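## Task

Put three wheels onto the blue rod in this sequence: a small one, another small one, then a large one. Afterwards set the rod down gently on the table and leave the red rod with nothing on it. Once any wheel is on the rod, striking that wheel or the rod against the table or against any part not on the rod means failure. At the end open the grippers and move them away; the arrangement must stay correct without the robot holding it.

## Robot and tools

Robot: two arms, left_arm and right_arm, each ending in a two-finger parallel gripper. The names are labels only, not sides of a picture. Their bases sit at left_arm (-0.037, +0.362, +0.395) and right_arm (-0.004, -0.316, +0.395) in the scene frame, both tilted. Mounting plates and a metal frame behind the arms are fixed obstacles.

Scene frame: origin on the table top midway between the arms; +x points out over the table, +z points up, and left_arm is on the +y side. All positions are in metres. Orientations are quaternions written w first (qw, qx, qy, qz). On each gripper the fingers point along its own +z axis and close along its own y axis. end_effector_position is the point between the finger pads, roughly 1 cm short of the fingertips.

The row format, used by both moving tools: 16 numbers. The first 8 belong to left_arm: x, y, z, qw, qx, qy, qz, opening. The next 8 belong to right_arm in the same order. x, y, z and the quaternion form an absolute pose for that gripper in the scene frame, not an offset. Opening runs from -1 (closed) to +1 (fully open, 0.094 m). Always send both arms' parts. For an arm meant to stay still, repeat the exact pose from the latest result before it stopped, plus the opening it should keep. To hold a fixed orientation, resend the same quaternion every time rather than copying a reported one that may have drifted.

execute_actions(actions): a list of actions. Each action is a list of 1 to 15 rows. Each row lasts one control step (1/30 s). If fewer than 15 rows are given, the last row is held for the remaining steps, so each action lasts 0.5 s. An empty list only returns the current state and images. If any target lies more than 0.6 m from that gripper's current position along one of its axes, the action is rejected for both arms. A malformed action, or a first action failing that check, cancels the whole call.

move(target, speed, blocking): target is one 16-number row of absolute poses and openings. Each gripper goes in a straight line toward its pose, and both finish together. Such a path lasts 0.5 to 10 s and is cut off at 10 s. speed is in m/s, from 0.002 to 0.5, default 0.25; rotation is capped at twice that value in rad/s. Openings are applied at the start. Paths do not avoid obstacles or the other arm. Faster contact hits harder, and aiming further past a contact presses harder. With blocking=false the call returns after 0.5 s while motion continues. You must then call wait or stop before sending any new row or move.

wait(seconds): 0 to 10 s. The arms hold their last command; it returns early if a running move finishes. stop(): brakes a running move, which needs room to stop. zoom_image(camera, region): region is [x0, y0, x1, y1] in pixels of that camera's latest image, at most 504 by 504. show_instructions(): shows the reference images. read_manual(section): licence texts only. finished_scene(scene): ends the current scene by its number and reports success. It cannot be undone.

Cameras: cam_head_left and cam_head_right (896x504), cam_left_wrist and cam_right_wrist (504x504, fisheye). Calibration is given but may be slightly off.

Controller behaviour: every step, the commanded pose is clipped to within 70 mm and 16 degrees of the measured pose. Distant targets therefore take several actions, and the arm halts near the last clipped pose. Position takes priority over orientation. Arms often stop a centimetre or more off target, usually too low. Reported hand positions can be wrong, more so at long reach. Joint limits (rad): waist -2.618 to 3.054, shoulder 0 to 3.142, elbow 0 to 3.142, wrist pitch and wrist yaw -1.571 to 1.571, wrist roll -2.094 to 2.094.

Result lines: the state line 'left_arm: … | right_arm: …' gives each gripper's position and quaternion. 'Hand target' lines show the pose the controller is now driving toward. grip_measured is the finger opening on the command scale; the last value in Joint positions is the opening in metres. Readings may be off by about 1 mm. Joint torques are total drive outputs and are noisy. The 'move:' line reports the ending (done, off_target, moving, held, fault), any limits applied (paced = pose clipped, held = steps blocked), and each gripper's distance from its target. 'pose unreachable' means a clearance check changed or blocked that arm's command. 'too close' warns of nearness to the plates or frame. FAULT lines mean an arm stopped. MOTOR HOT means a motor has reached 75 °C. At 90 °C that arm halts for 10 s, and at 100 °C it goes limp and falls.

Gripping: to hold something, command an opening about 0.03 below grip_measured; a smaller gap grips more lightly. Pad force tops out around 50 to 62 N.

Avoid: arms striking or pushing each other; objects leaving the table; dropping, slamming or hard pushing; knocking a threaded wheel or the rod against the table or loose parts. Do not hold loads longer than needed, since motors heat. Before finishing, release the rod and move both grippers clear.

Each tool is called after "Emit:" as name([rows], argument=value, ...), one row to a line, values as JSON.

Reference images:

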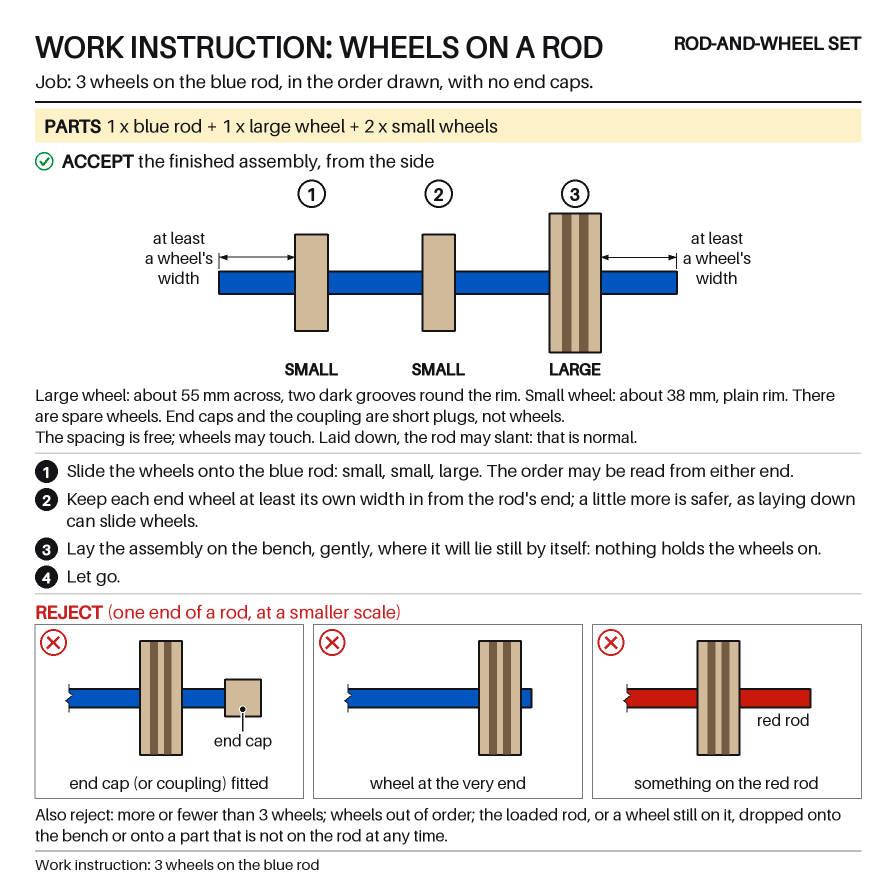

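## Session

Emit:
execute_actions(actions=[])

Scene clock: 0.00 s.
left_arm: end_effector_position=(+0.1859, +0.0897, +0.1049) grip_measured=-0.984 end_effector_quat_wxyz=(+0.043, +0.362, +0.929, +0.067) | right_arm: end_effector_position=(+0.6810, -0.2168, +0.2528) grip_measured=+1.000 end_effector_quat_wxyz=(-0.045, +0.739, +0.501, +0.448)
Joint positions: left_arm=[-0.678  2.562  1.123  0.391 -1.022  0.265  0.001] | right_arm=[ 0.34   2.081  1.847  0.002 -0.035  1.68   0.094]
Joint velocities: left_arm=[ 0.002 -0.017  0.002  0.007 -0.037 -0.022  0.001] | right_arm=[-0.002  0.017  0.007 -0.037  0.007 -0.037  0.   ]
Joint torques (N m, as the arm reports them, + toward a larger angle): no reading
Motor temperatures (°C, as the motors report them): left_arm=[27 26 29 29 30 29] | right_arm=[27 28 30 27 30 28]
Hand target (left_arm): +0.187, +0.084, +0.110; +0.050, +0.364, +0.928, +0.062
Hand target (right_arm): +0.684, -0.211, +0.264; -0.048, +0.732, +0.502, +0.458

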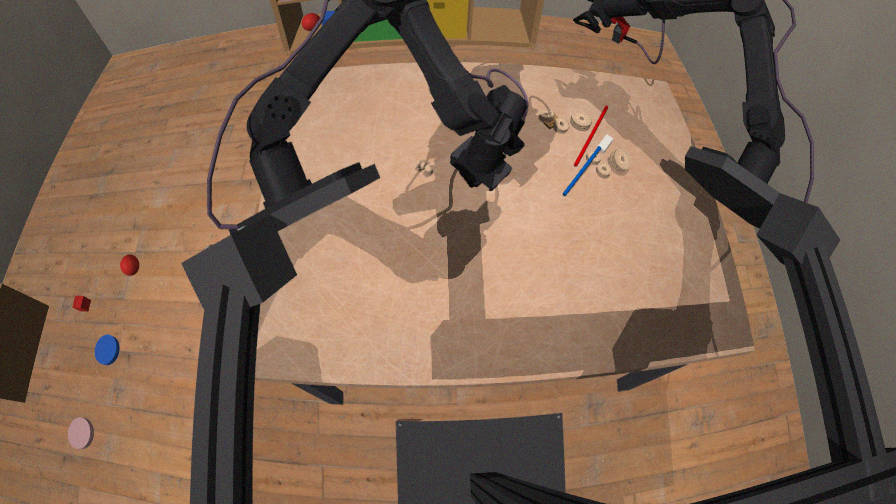

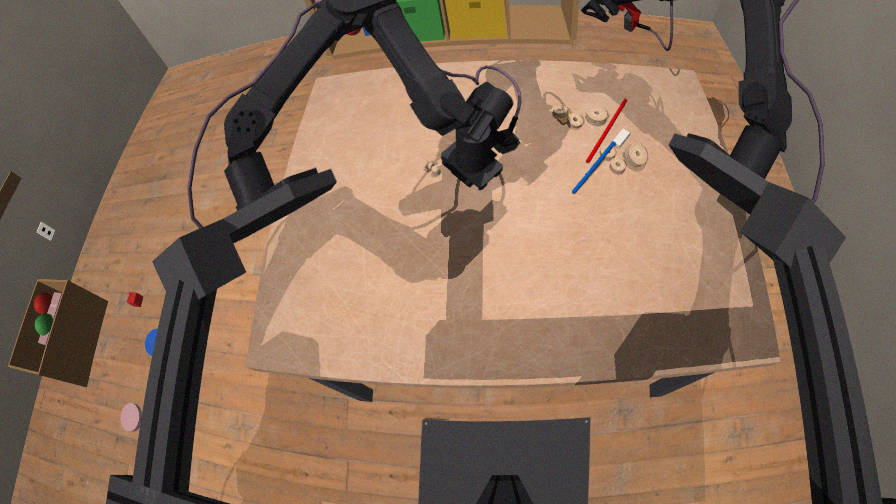

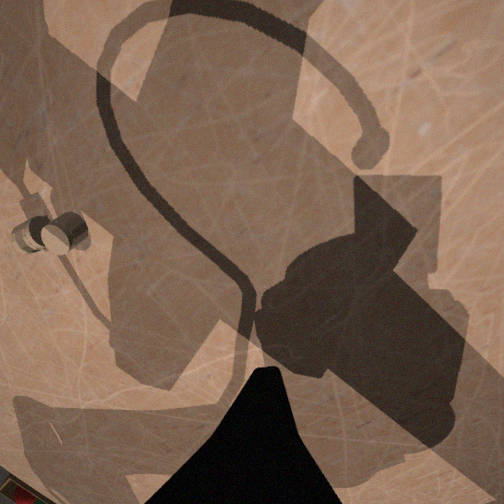

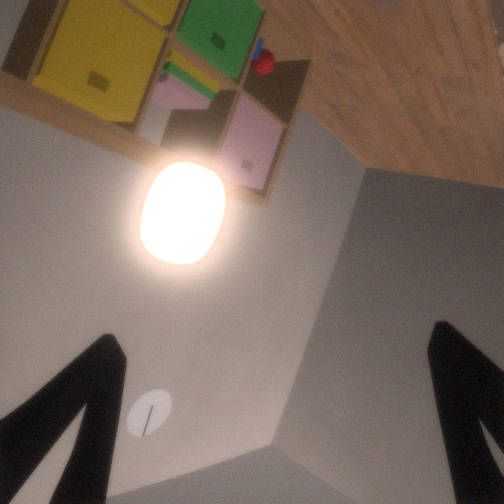

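Emit:
zoom_image(camera="cam_head_left", region=[500, 80, 680, 210])

Emit:
zoom_image(camera="cam_head_right", region=[510, 80, 690, 210])

Region (500, 80, 680, 210) of cam_head_left's 896x504 image, scaled by 2.800, with more detail than that image has.

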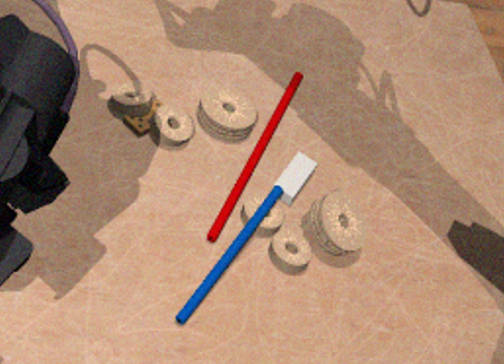

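Region (510, 80, 690, 210) of cam_head_right's 896x504 image, scaled by 2.800, with more detail than that image has.

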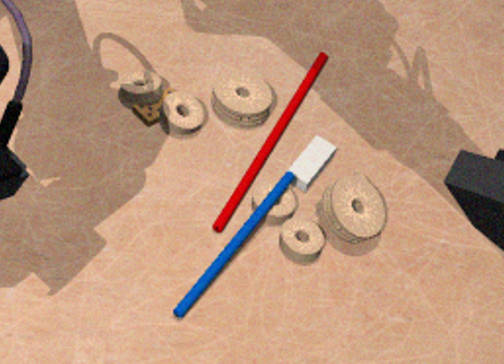

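Emit:
move(target=[0.27,-0.14,0.10,0,0.352,0.936,0,1, 0.45,-0.35,0.25,0,0.707,0.707,0,1])

Scene clock: 3.60 s.
left_arm: end_effector_position=(+0.2753, -0.1255, +0.0945) grip_measured=+1.000 end_effector_quat_wxyz=(+0.075, +0.340, +0.935, -0.066) | right_arm: end_effector_position=(+0.4543, -0.3543, +0.2399) grip_measured=+1.000 end_effector_quat_wxyz=(-0.006, +0.710, +0.704, +0.001)
Joint positions: left_arm=[-0.765  3.145  2.524 -0.366 -0.816  0.206  0.094] | right_arm=[ 0.334  1.628  1.361 -0.609  0.682  1.537  0.094]
Joint velocities: left_arm=[ 0.007  0.012  0.007 -0.051  0.022 -0.037  0.   ] | right_arm=[-0.012  0.007  0.012 -0.037  0.037 -0.022  0.   ]
Joint torques (N m, as the arm reports them, + toward a larger angle): left_arm=[-13.32  -8.52   2.72   0.49   0.19   0.06] | right_arm=[ 5.38 -9.28  3.19 -0.32  0.15  0.02]
Motor temperatures (°C, as the motors report them): left_arm=[28 27 29 29 30 29] | right_arm=[27 28 30 27 30 28]
Hand target (left_arm): +0.267, -0.138, +0.104; +0.082, +0.350, +0.930, -0.079
Hand target (right_arm): +0.451, -0.353, +0.249; -0.004, +0.705, +0.709, +0.001
Off the commanded pose (left_arm): 0.016 m, 12 deg.
Off the commanded pose (right_arm): 0.012 m, 1 deg.
joint sent to its limit (left arm) — the command would take joint 2 (shoulder) past its upper limit, so that joint was sent only as far as its limit.
move: off_target (left_arm, right_arm)
camera_calibration (this result's frames):
cam_left_wrist: T_world_to_cam=[[-0.732869, -0.680316, -0.00858004, 0.117116], [-0.652093, 0.698757, 0.294131, 0.276206], [-0.194107, 0.221155, -0.955727, 0.27195], [0, 0, 0, 1]] pos_world=[0.31873, -0.173468, 0.179674]
cam_right_wrist: T_world_to_cam=[[-0.994077, 0.101548, -0.0387123, 0.502399], [0.0528632, 0.76306, 0.644163, 0.121064], [0.0949532, 0.638301, -0.763908, 0.467779], [0, 0, 0, 1]] pos_world=[0.448606, -0.441981, 0.298804]

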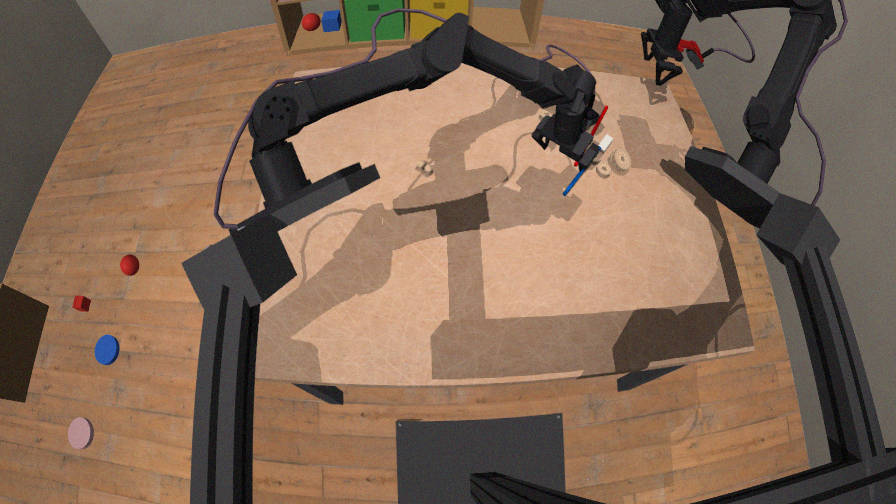

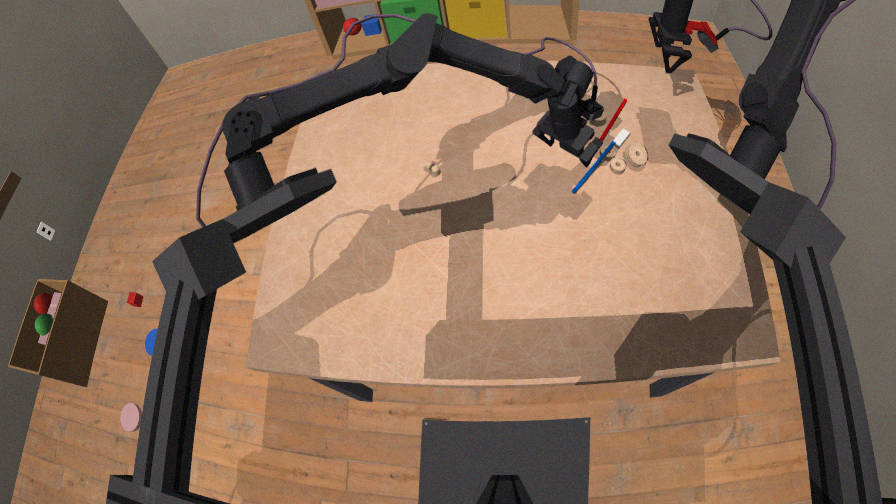

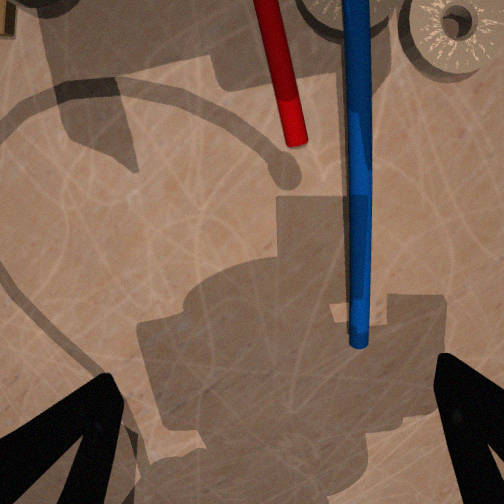

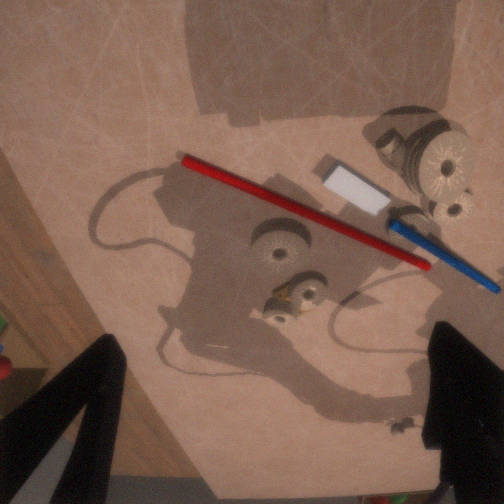

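Emit:
move(target=[0.2,0.12,0.15,0,0.352,0.936,0,1, 0.30,-0.175,0.09,0,0.352,0.936,0,1])

Scene clock: 6.20 s.
left_arm: end_effector_position=(+0.2027, +0.1191, +0.1421) grip_measured=+1.000 end_effector_quat_wxyz=(-0.006, +0.351, +0.936, +0.002) | right_arm: end_effector_position=(+0.2983, -0.1836, +0.0890) grip_measured=+1.000 end_effector_quat_wxyz=(-0.007, +0.360, +0.933, -0.002)
Joint positions: left_arm=[-0.655  2.284  1.006  0.124 -0.869  0.165  0.094] | right_arm=[0.421 2.254 0.963 0.347 0.745 0.792 0.094]
Joint velocities: left_arm=[ 0.002 -0.012  0.022 -0.037 -0.007 -0.037  0.   ] | right_arm=[-0.002 -0.017  0.002 -0.007  0.007 -0.022  0.   ]
Joint torques (N m, as the arm reports them, + toward a larger angle): left_arm=[-7.84 -7.8  -1.01  0.18 -0.03  0.02] | right_arm=[ 7.05 -5.79 -1.07  0.05  0.18 -0.05]
Motor temperatures (°C, as the motors report them): left_arm=[28 27 29 29 30 29] | right_arm=[27 29 30 27 30 28]
Hand target (left_arm): +0.204, +0.120, +0.147; +0.000, +0.352, +0.936, +0.000
Hand target (right_arm): +0.297, -0.179, +0.094; +0.000, +0.352, +0.936, -0.001
Off the commanded pose (left_arm): 0.008 m, 1 deg.
Off the commanded pose (right_arm): 0.009 m, 1 deg.
move: done
camera_calibration (this result's frames):
cam_left_wrist: T_world_to_cam=[[-0.749315, -0.659969, -0.0544722, 0.238237], [-0.598293, 0.639435, 0.482875, 0.013234], [-0.283851, 0.394416, -0.873993, 0.235198], [0, 0, 0, 1]] pos_world=[0.253193, 0.0560005, 0.212149]
cam_right_wrist: T_world_to_cam=[[-0.737604, -0.67423, -0.0367941, 0.104982], [-0.53284, 0.547723, 0.645044, 0.231353], [-0.414755, 0.495392, -0.763259, 0.38407], [0, 0, 0, 1]] pos_world=[0.360004, -0.246201, 0.147775]

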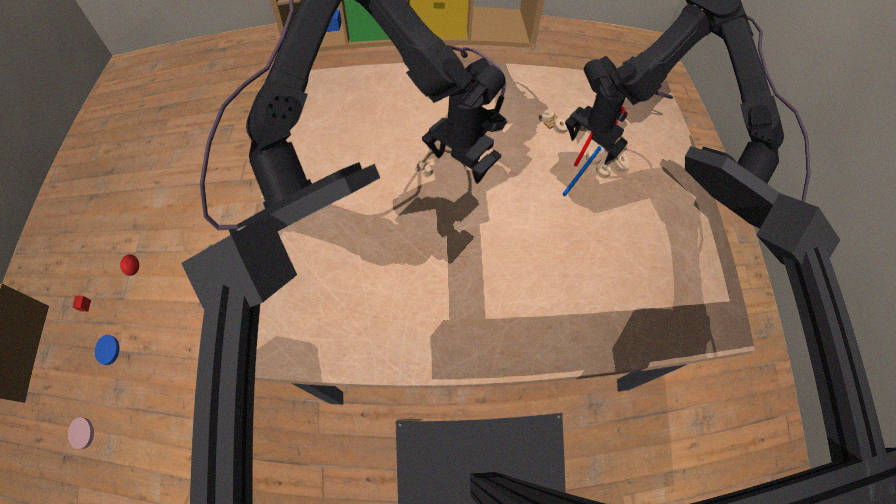

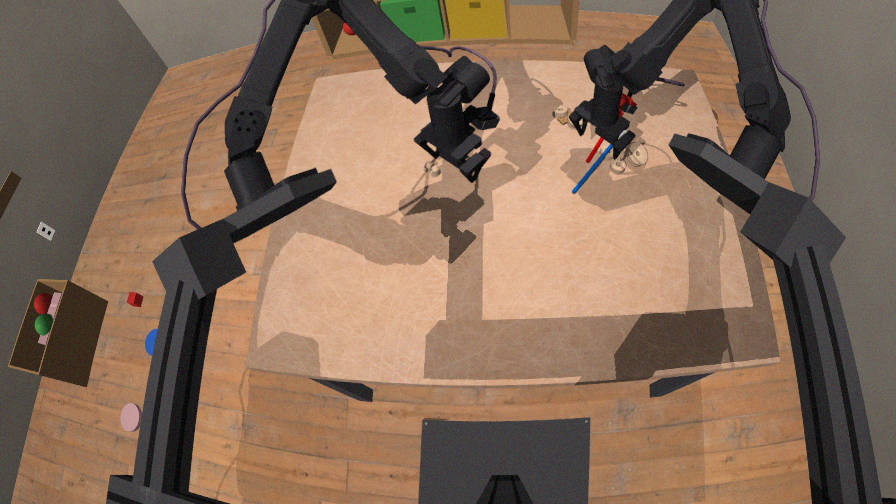

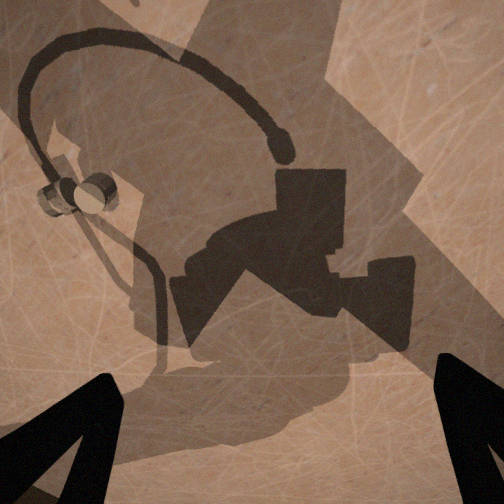

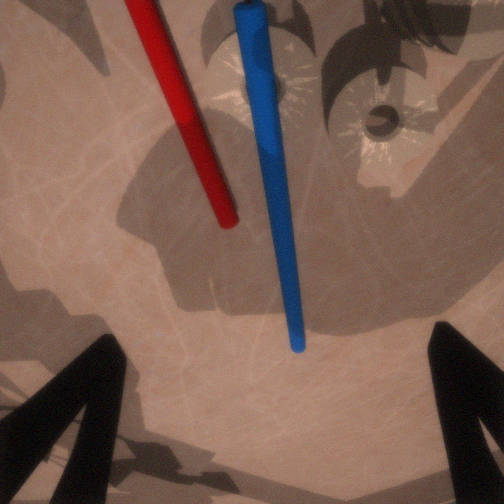

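Emit:
move(target=[0.2,0.12,0.15,0,0.352,0.936,0,1, 0.278,-0.164,0.04,0,0.335,0.942,0,-0.3])

Emit:
move(target=[0.2,0.12,0.15,0,0.352,0.936,0,1, 0.278,-0.164,0.014,0,0.335,0.942,0,-0.3], speed=0.08)

Scene clock: 7.53 s.
left_arm: end_effector_position=(+0.1995, +0.1226, +0.1412) grip_measured=+1.000 end_effector_quat_wxyz=(-0.009, +0.351, +0.936, +0.003) | right_arm: end_effector_position=(+0.2699, -0.1678, +0.0416) grip_measured=-0.298 end_effector_quat_wxyz=(-0.010, +0.331, +0.944, -0.007)
Joint positions: left_arm=[-0.651  2.282  0.995  0.126 -0.869  0.161  0.094] | right_arm=[0.369 2.463 1.03  0.514 0.721 0.683 0.033]
Joint velocities: left_arm=[ 0.017 -0.002 -0.012 -0.095 -0.037 -0.066  0.   ] | right_arm=[-0.007 -0.012 -0.012 -0.022  0.022 -0.022  0.001]
Joint torques (N m, as the arm reports them, + toward a larger angle): left_arm=[-8.86 -7.85 -1.05  0.14 -0.06 -0.06] | right_arm=[ 6.42 -5.6   0.55  0.15 -0.05 -0.06]
Motor temperatures (°C, as the motors report them): left_arm=[29 28 29 29 30 29] | right_arm=[28 29 30 27 30 28]
Hand target (left_arm): +0.200, +0.120, +0.150; -0.000, +0.352, +0.936, -0.000
Hand target (right_arm): +0.278, -0.164, +0.041; -0.000, +0.335, +0.942, +0.000
Off the commanded pose (left_arm): 0.009 m, 1 deg.
Off the commanded pose (right_arm): 0.009 m, 1 deg.
move: done
camera_calibration (this result's frames):
cam_left_wrist: T_world_to_cam=[[-0.74971, -0.659552, -0.0540939, 0.238042], [-0.595546, 0.63679, 0.489717, 0.00832415], [-0.288547, 0.399361, -0.870202, 0.231933], [0, 0, 0, 1]] pos_world=[0.250343, 0.0590756, 0.210628]
cam_right_wrist: T_world_to_cam=[[-0.695281, -0.718269, -0.0259789, 0.0736829], [-0.559776, 0.518481, 0.646396, 0.240444], [-0.450816, 0.463969, -0.76256, 0.332733], [0, 0, 0, 1]] pos_world=[0.335827, -0.226119, 0.100221]

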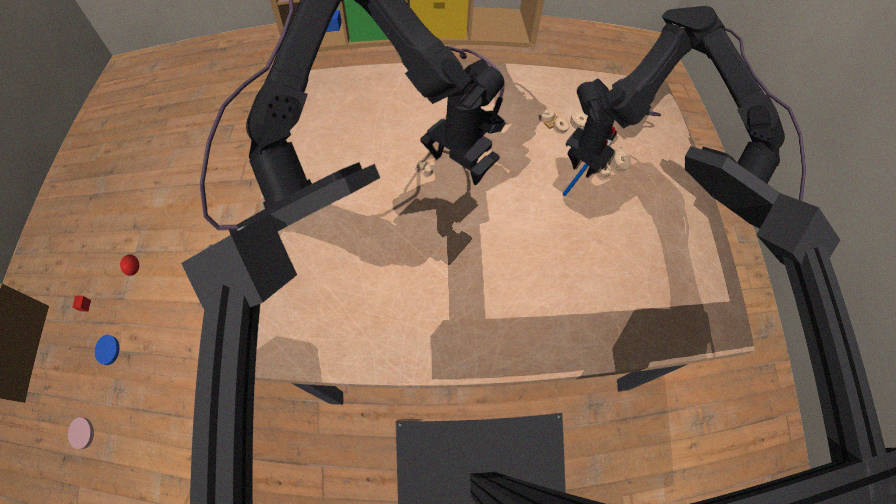

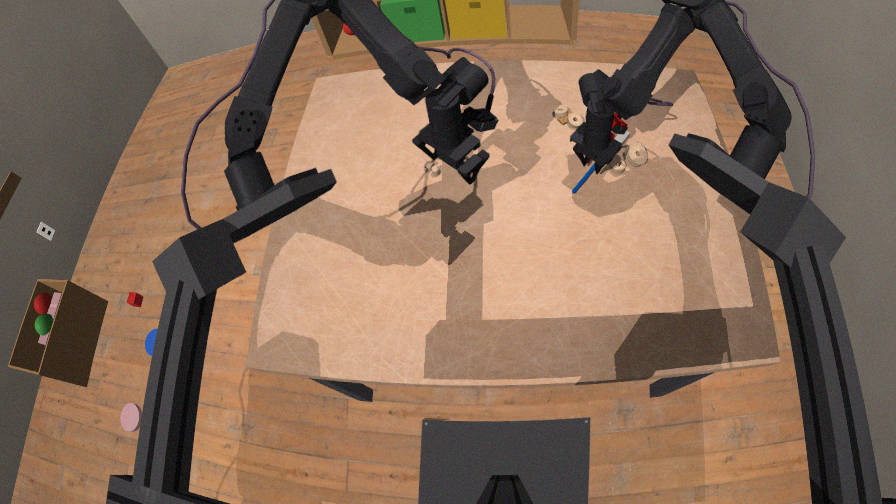

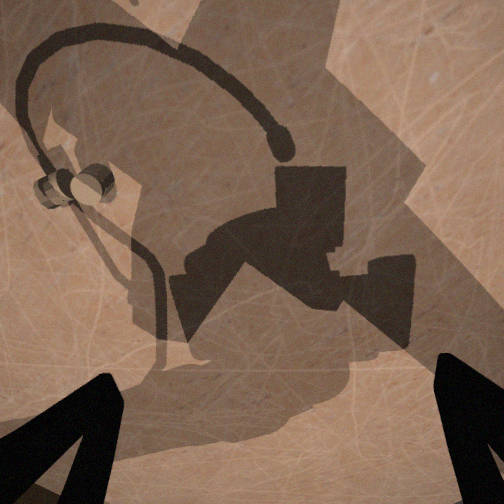

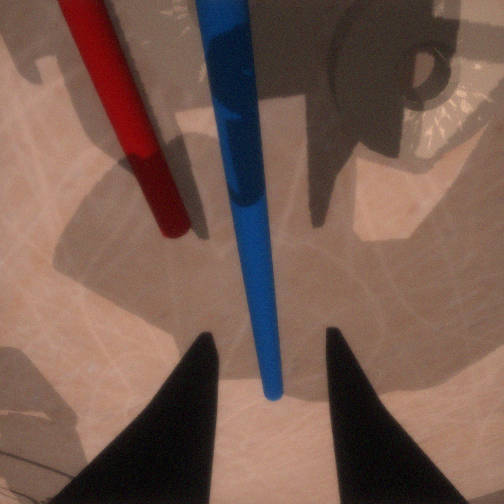

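Scene clock: 8.30 s.
left_arm: end_effector_position=(+0.1996, +0.1234, +0.1406) grip_measured=+1.000 end_effector_quat_wxyz=(-0.010, +0.350, +0.937, +0.004) | right_arm: end_effector_position=(+0.2734, -0.1685, +0.0166) grip_measured=-0.298 end_effector_quat_wxyz=(-0.007, +0.334, +0.943, -0.007)
Joint positions: left_arm=[-0.649  2.282  0.995  0.126 -0.869  0.161  0.094] | right_arm=[0.325 2.532 1.104 0.546 0.694 0.639 0.033]
Joint velocities: left_arm=[ 0.002 -0.017  0.012 -0.022  0.022 -0.066  0.   ] | right_arm=[-0.017 -0.012 -0.002 -0.051 -0.007  0.022 -0.   ]
Joint torques (N m, as the arm reports them, + toward a larger angle): left_arm=[-9.05 -7.85 -1.07  0.15 -0.06 -0.06] | right_arm=[ 6.04 -4.78  0.57  0.12 -0.03 -0.09]
Motor temperatures (°C, as the motors report them): left_arm=[29 28 29 29 30 29] | right_arm=[28 29 30 27 30 28]
Hand target (left_arm): +0.200, +0.120, +0.150; -0.000, +0.352, +0.936, -0.000
Hand target (right_arm): +0.278, -0.164, +0.014; -0.000, +0.335, +0.942, -0.000
Off the commanded pose (left_arm): 0.010 m, 1 deg.
Off the commanded pose (right_arm): 0.007 m, 1 deg.
move: done
camera_calibration (this result's frames):
cam_left_wrist: T_world_to_cam=[[-0.748618, -0.660754, -0.0545367, 0.238562], [-0.596221, 0.634956, 0.491275, 0.00835168], [-0.289984, 0.400294, -0.869295, 0.231195], [0, 0, 0, 1]] pos_world=[0.250614, 0.0597825, 0.209884]
cam_right_wrist: T_world_to_cam=[[-0.699486, -0.71406, -0.0289433, 0.0768792], [-0.55993, 0.522436, 0.64307, 0.25968], [-0.44407, 0.466025, -0.76526, 0.314202], [0, 0, 0, 1]] pos_world=[0.338706, -0.227196, 0.0756791]

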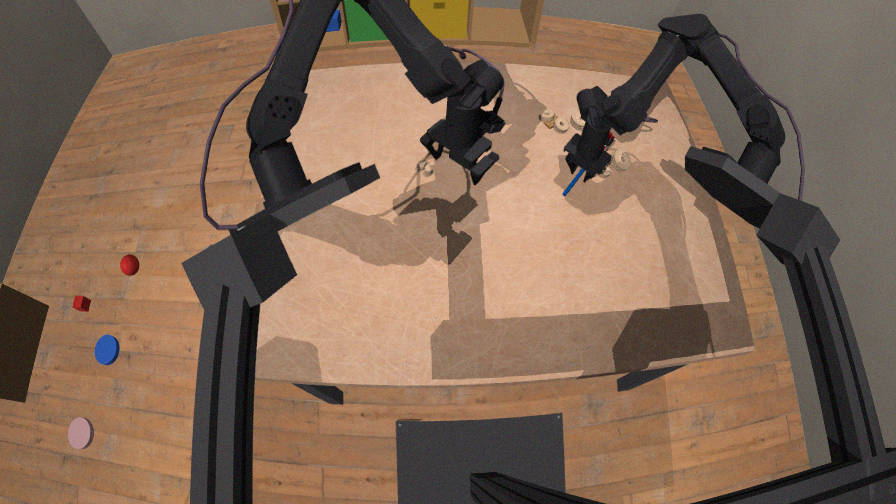

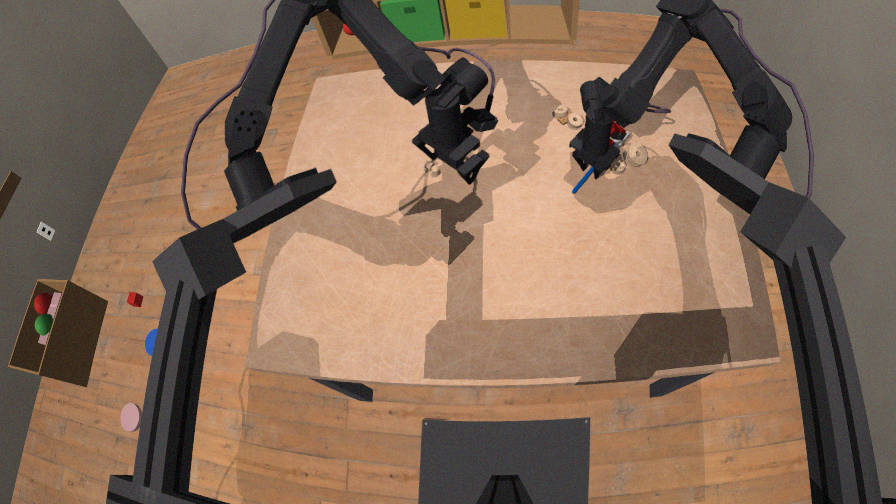

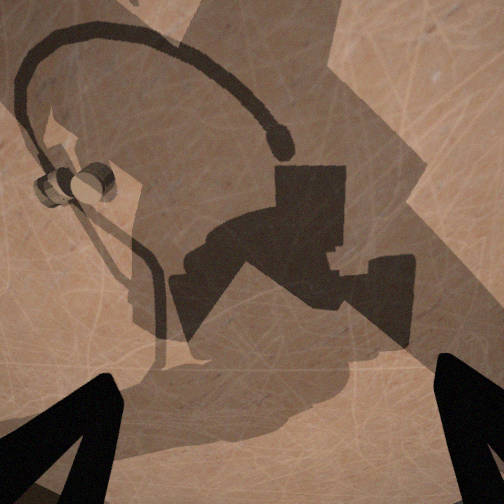

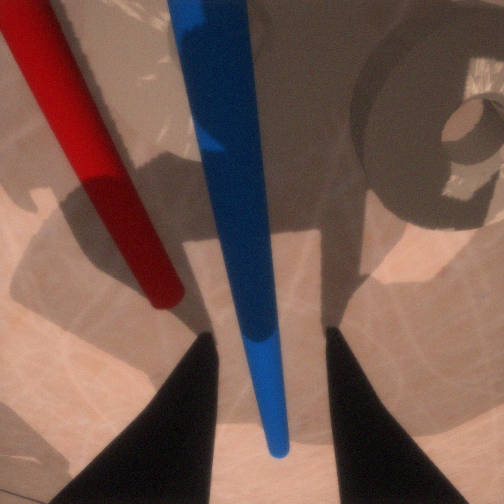

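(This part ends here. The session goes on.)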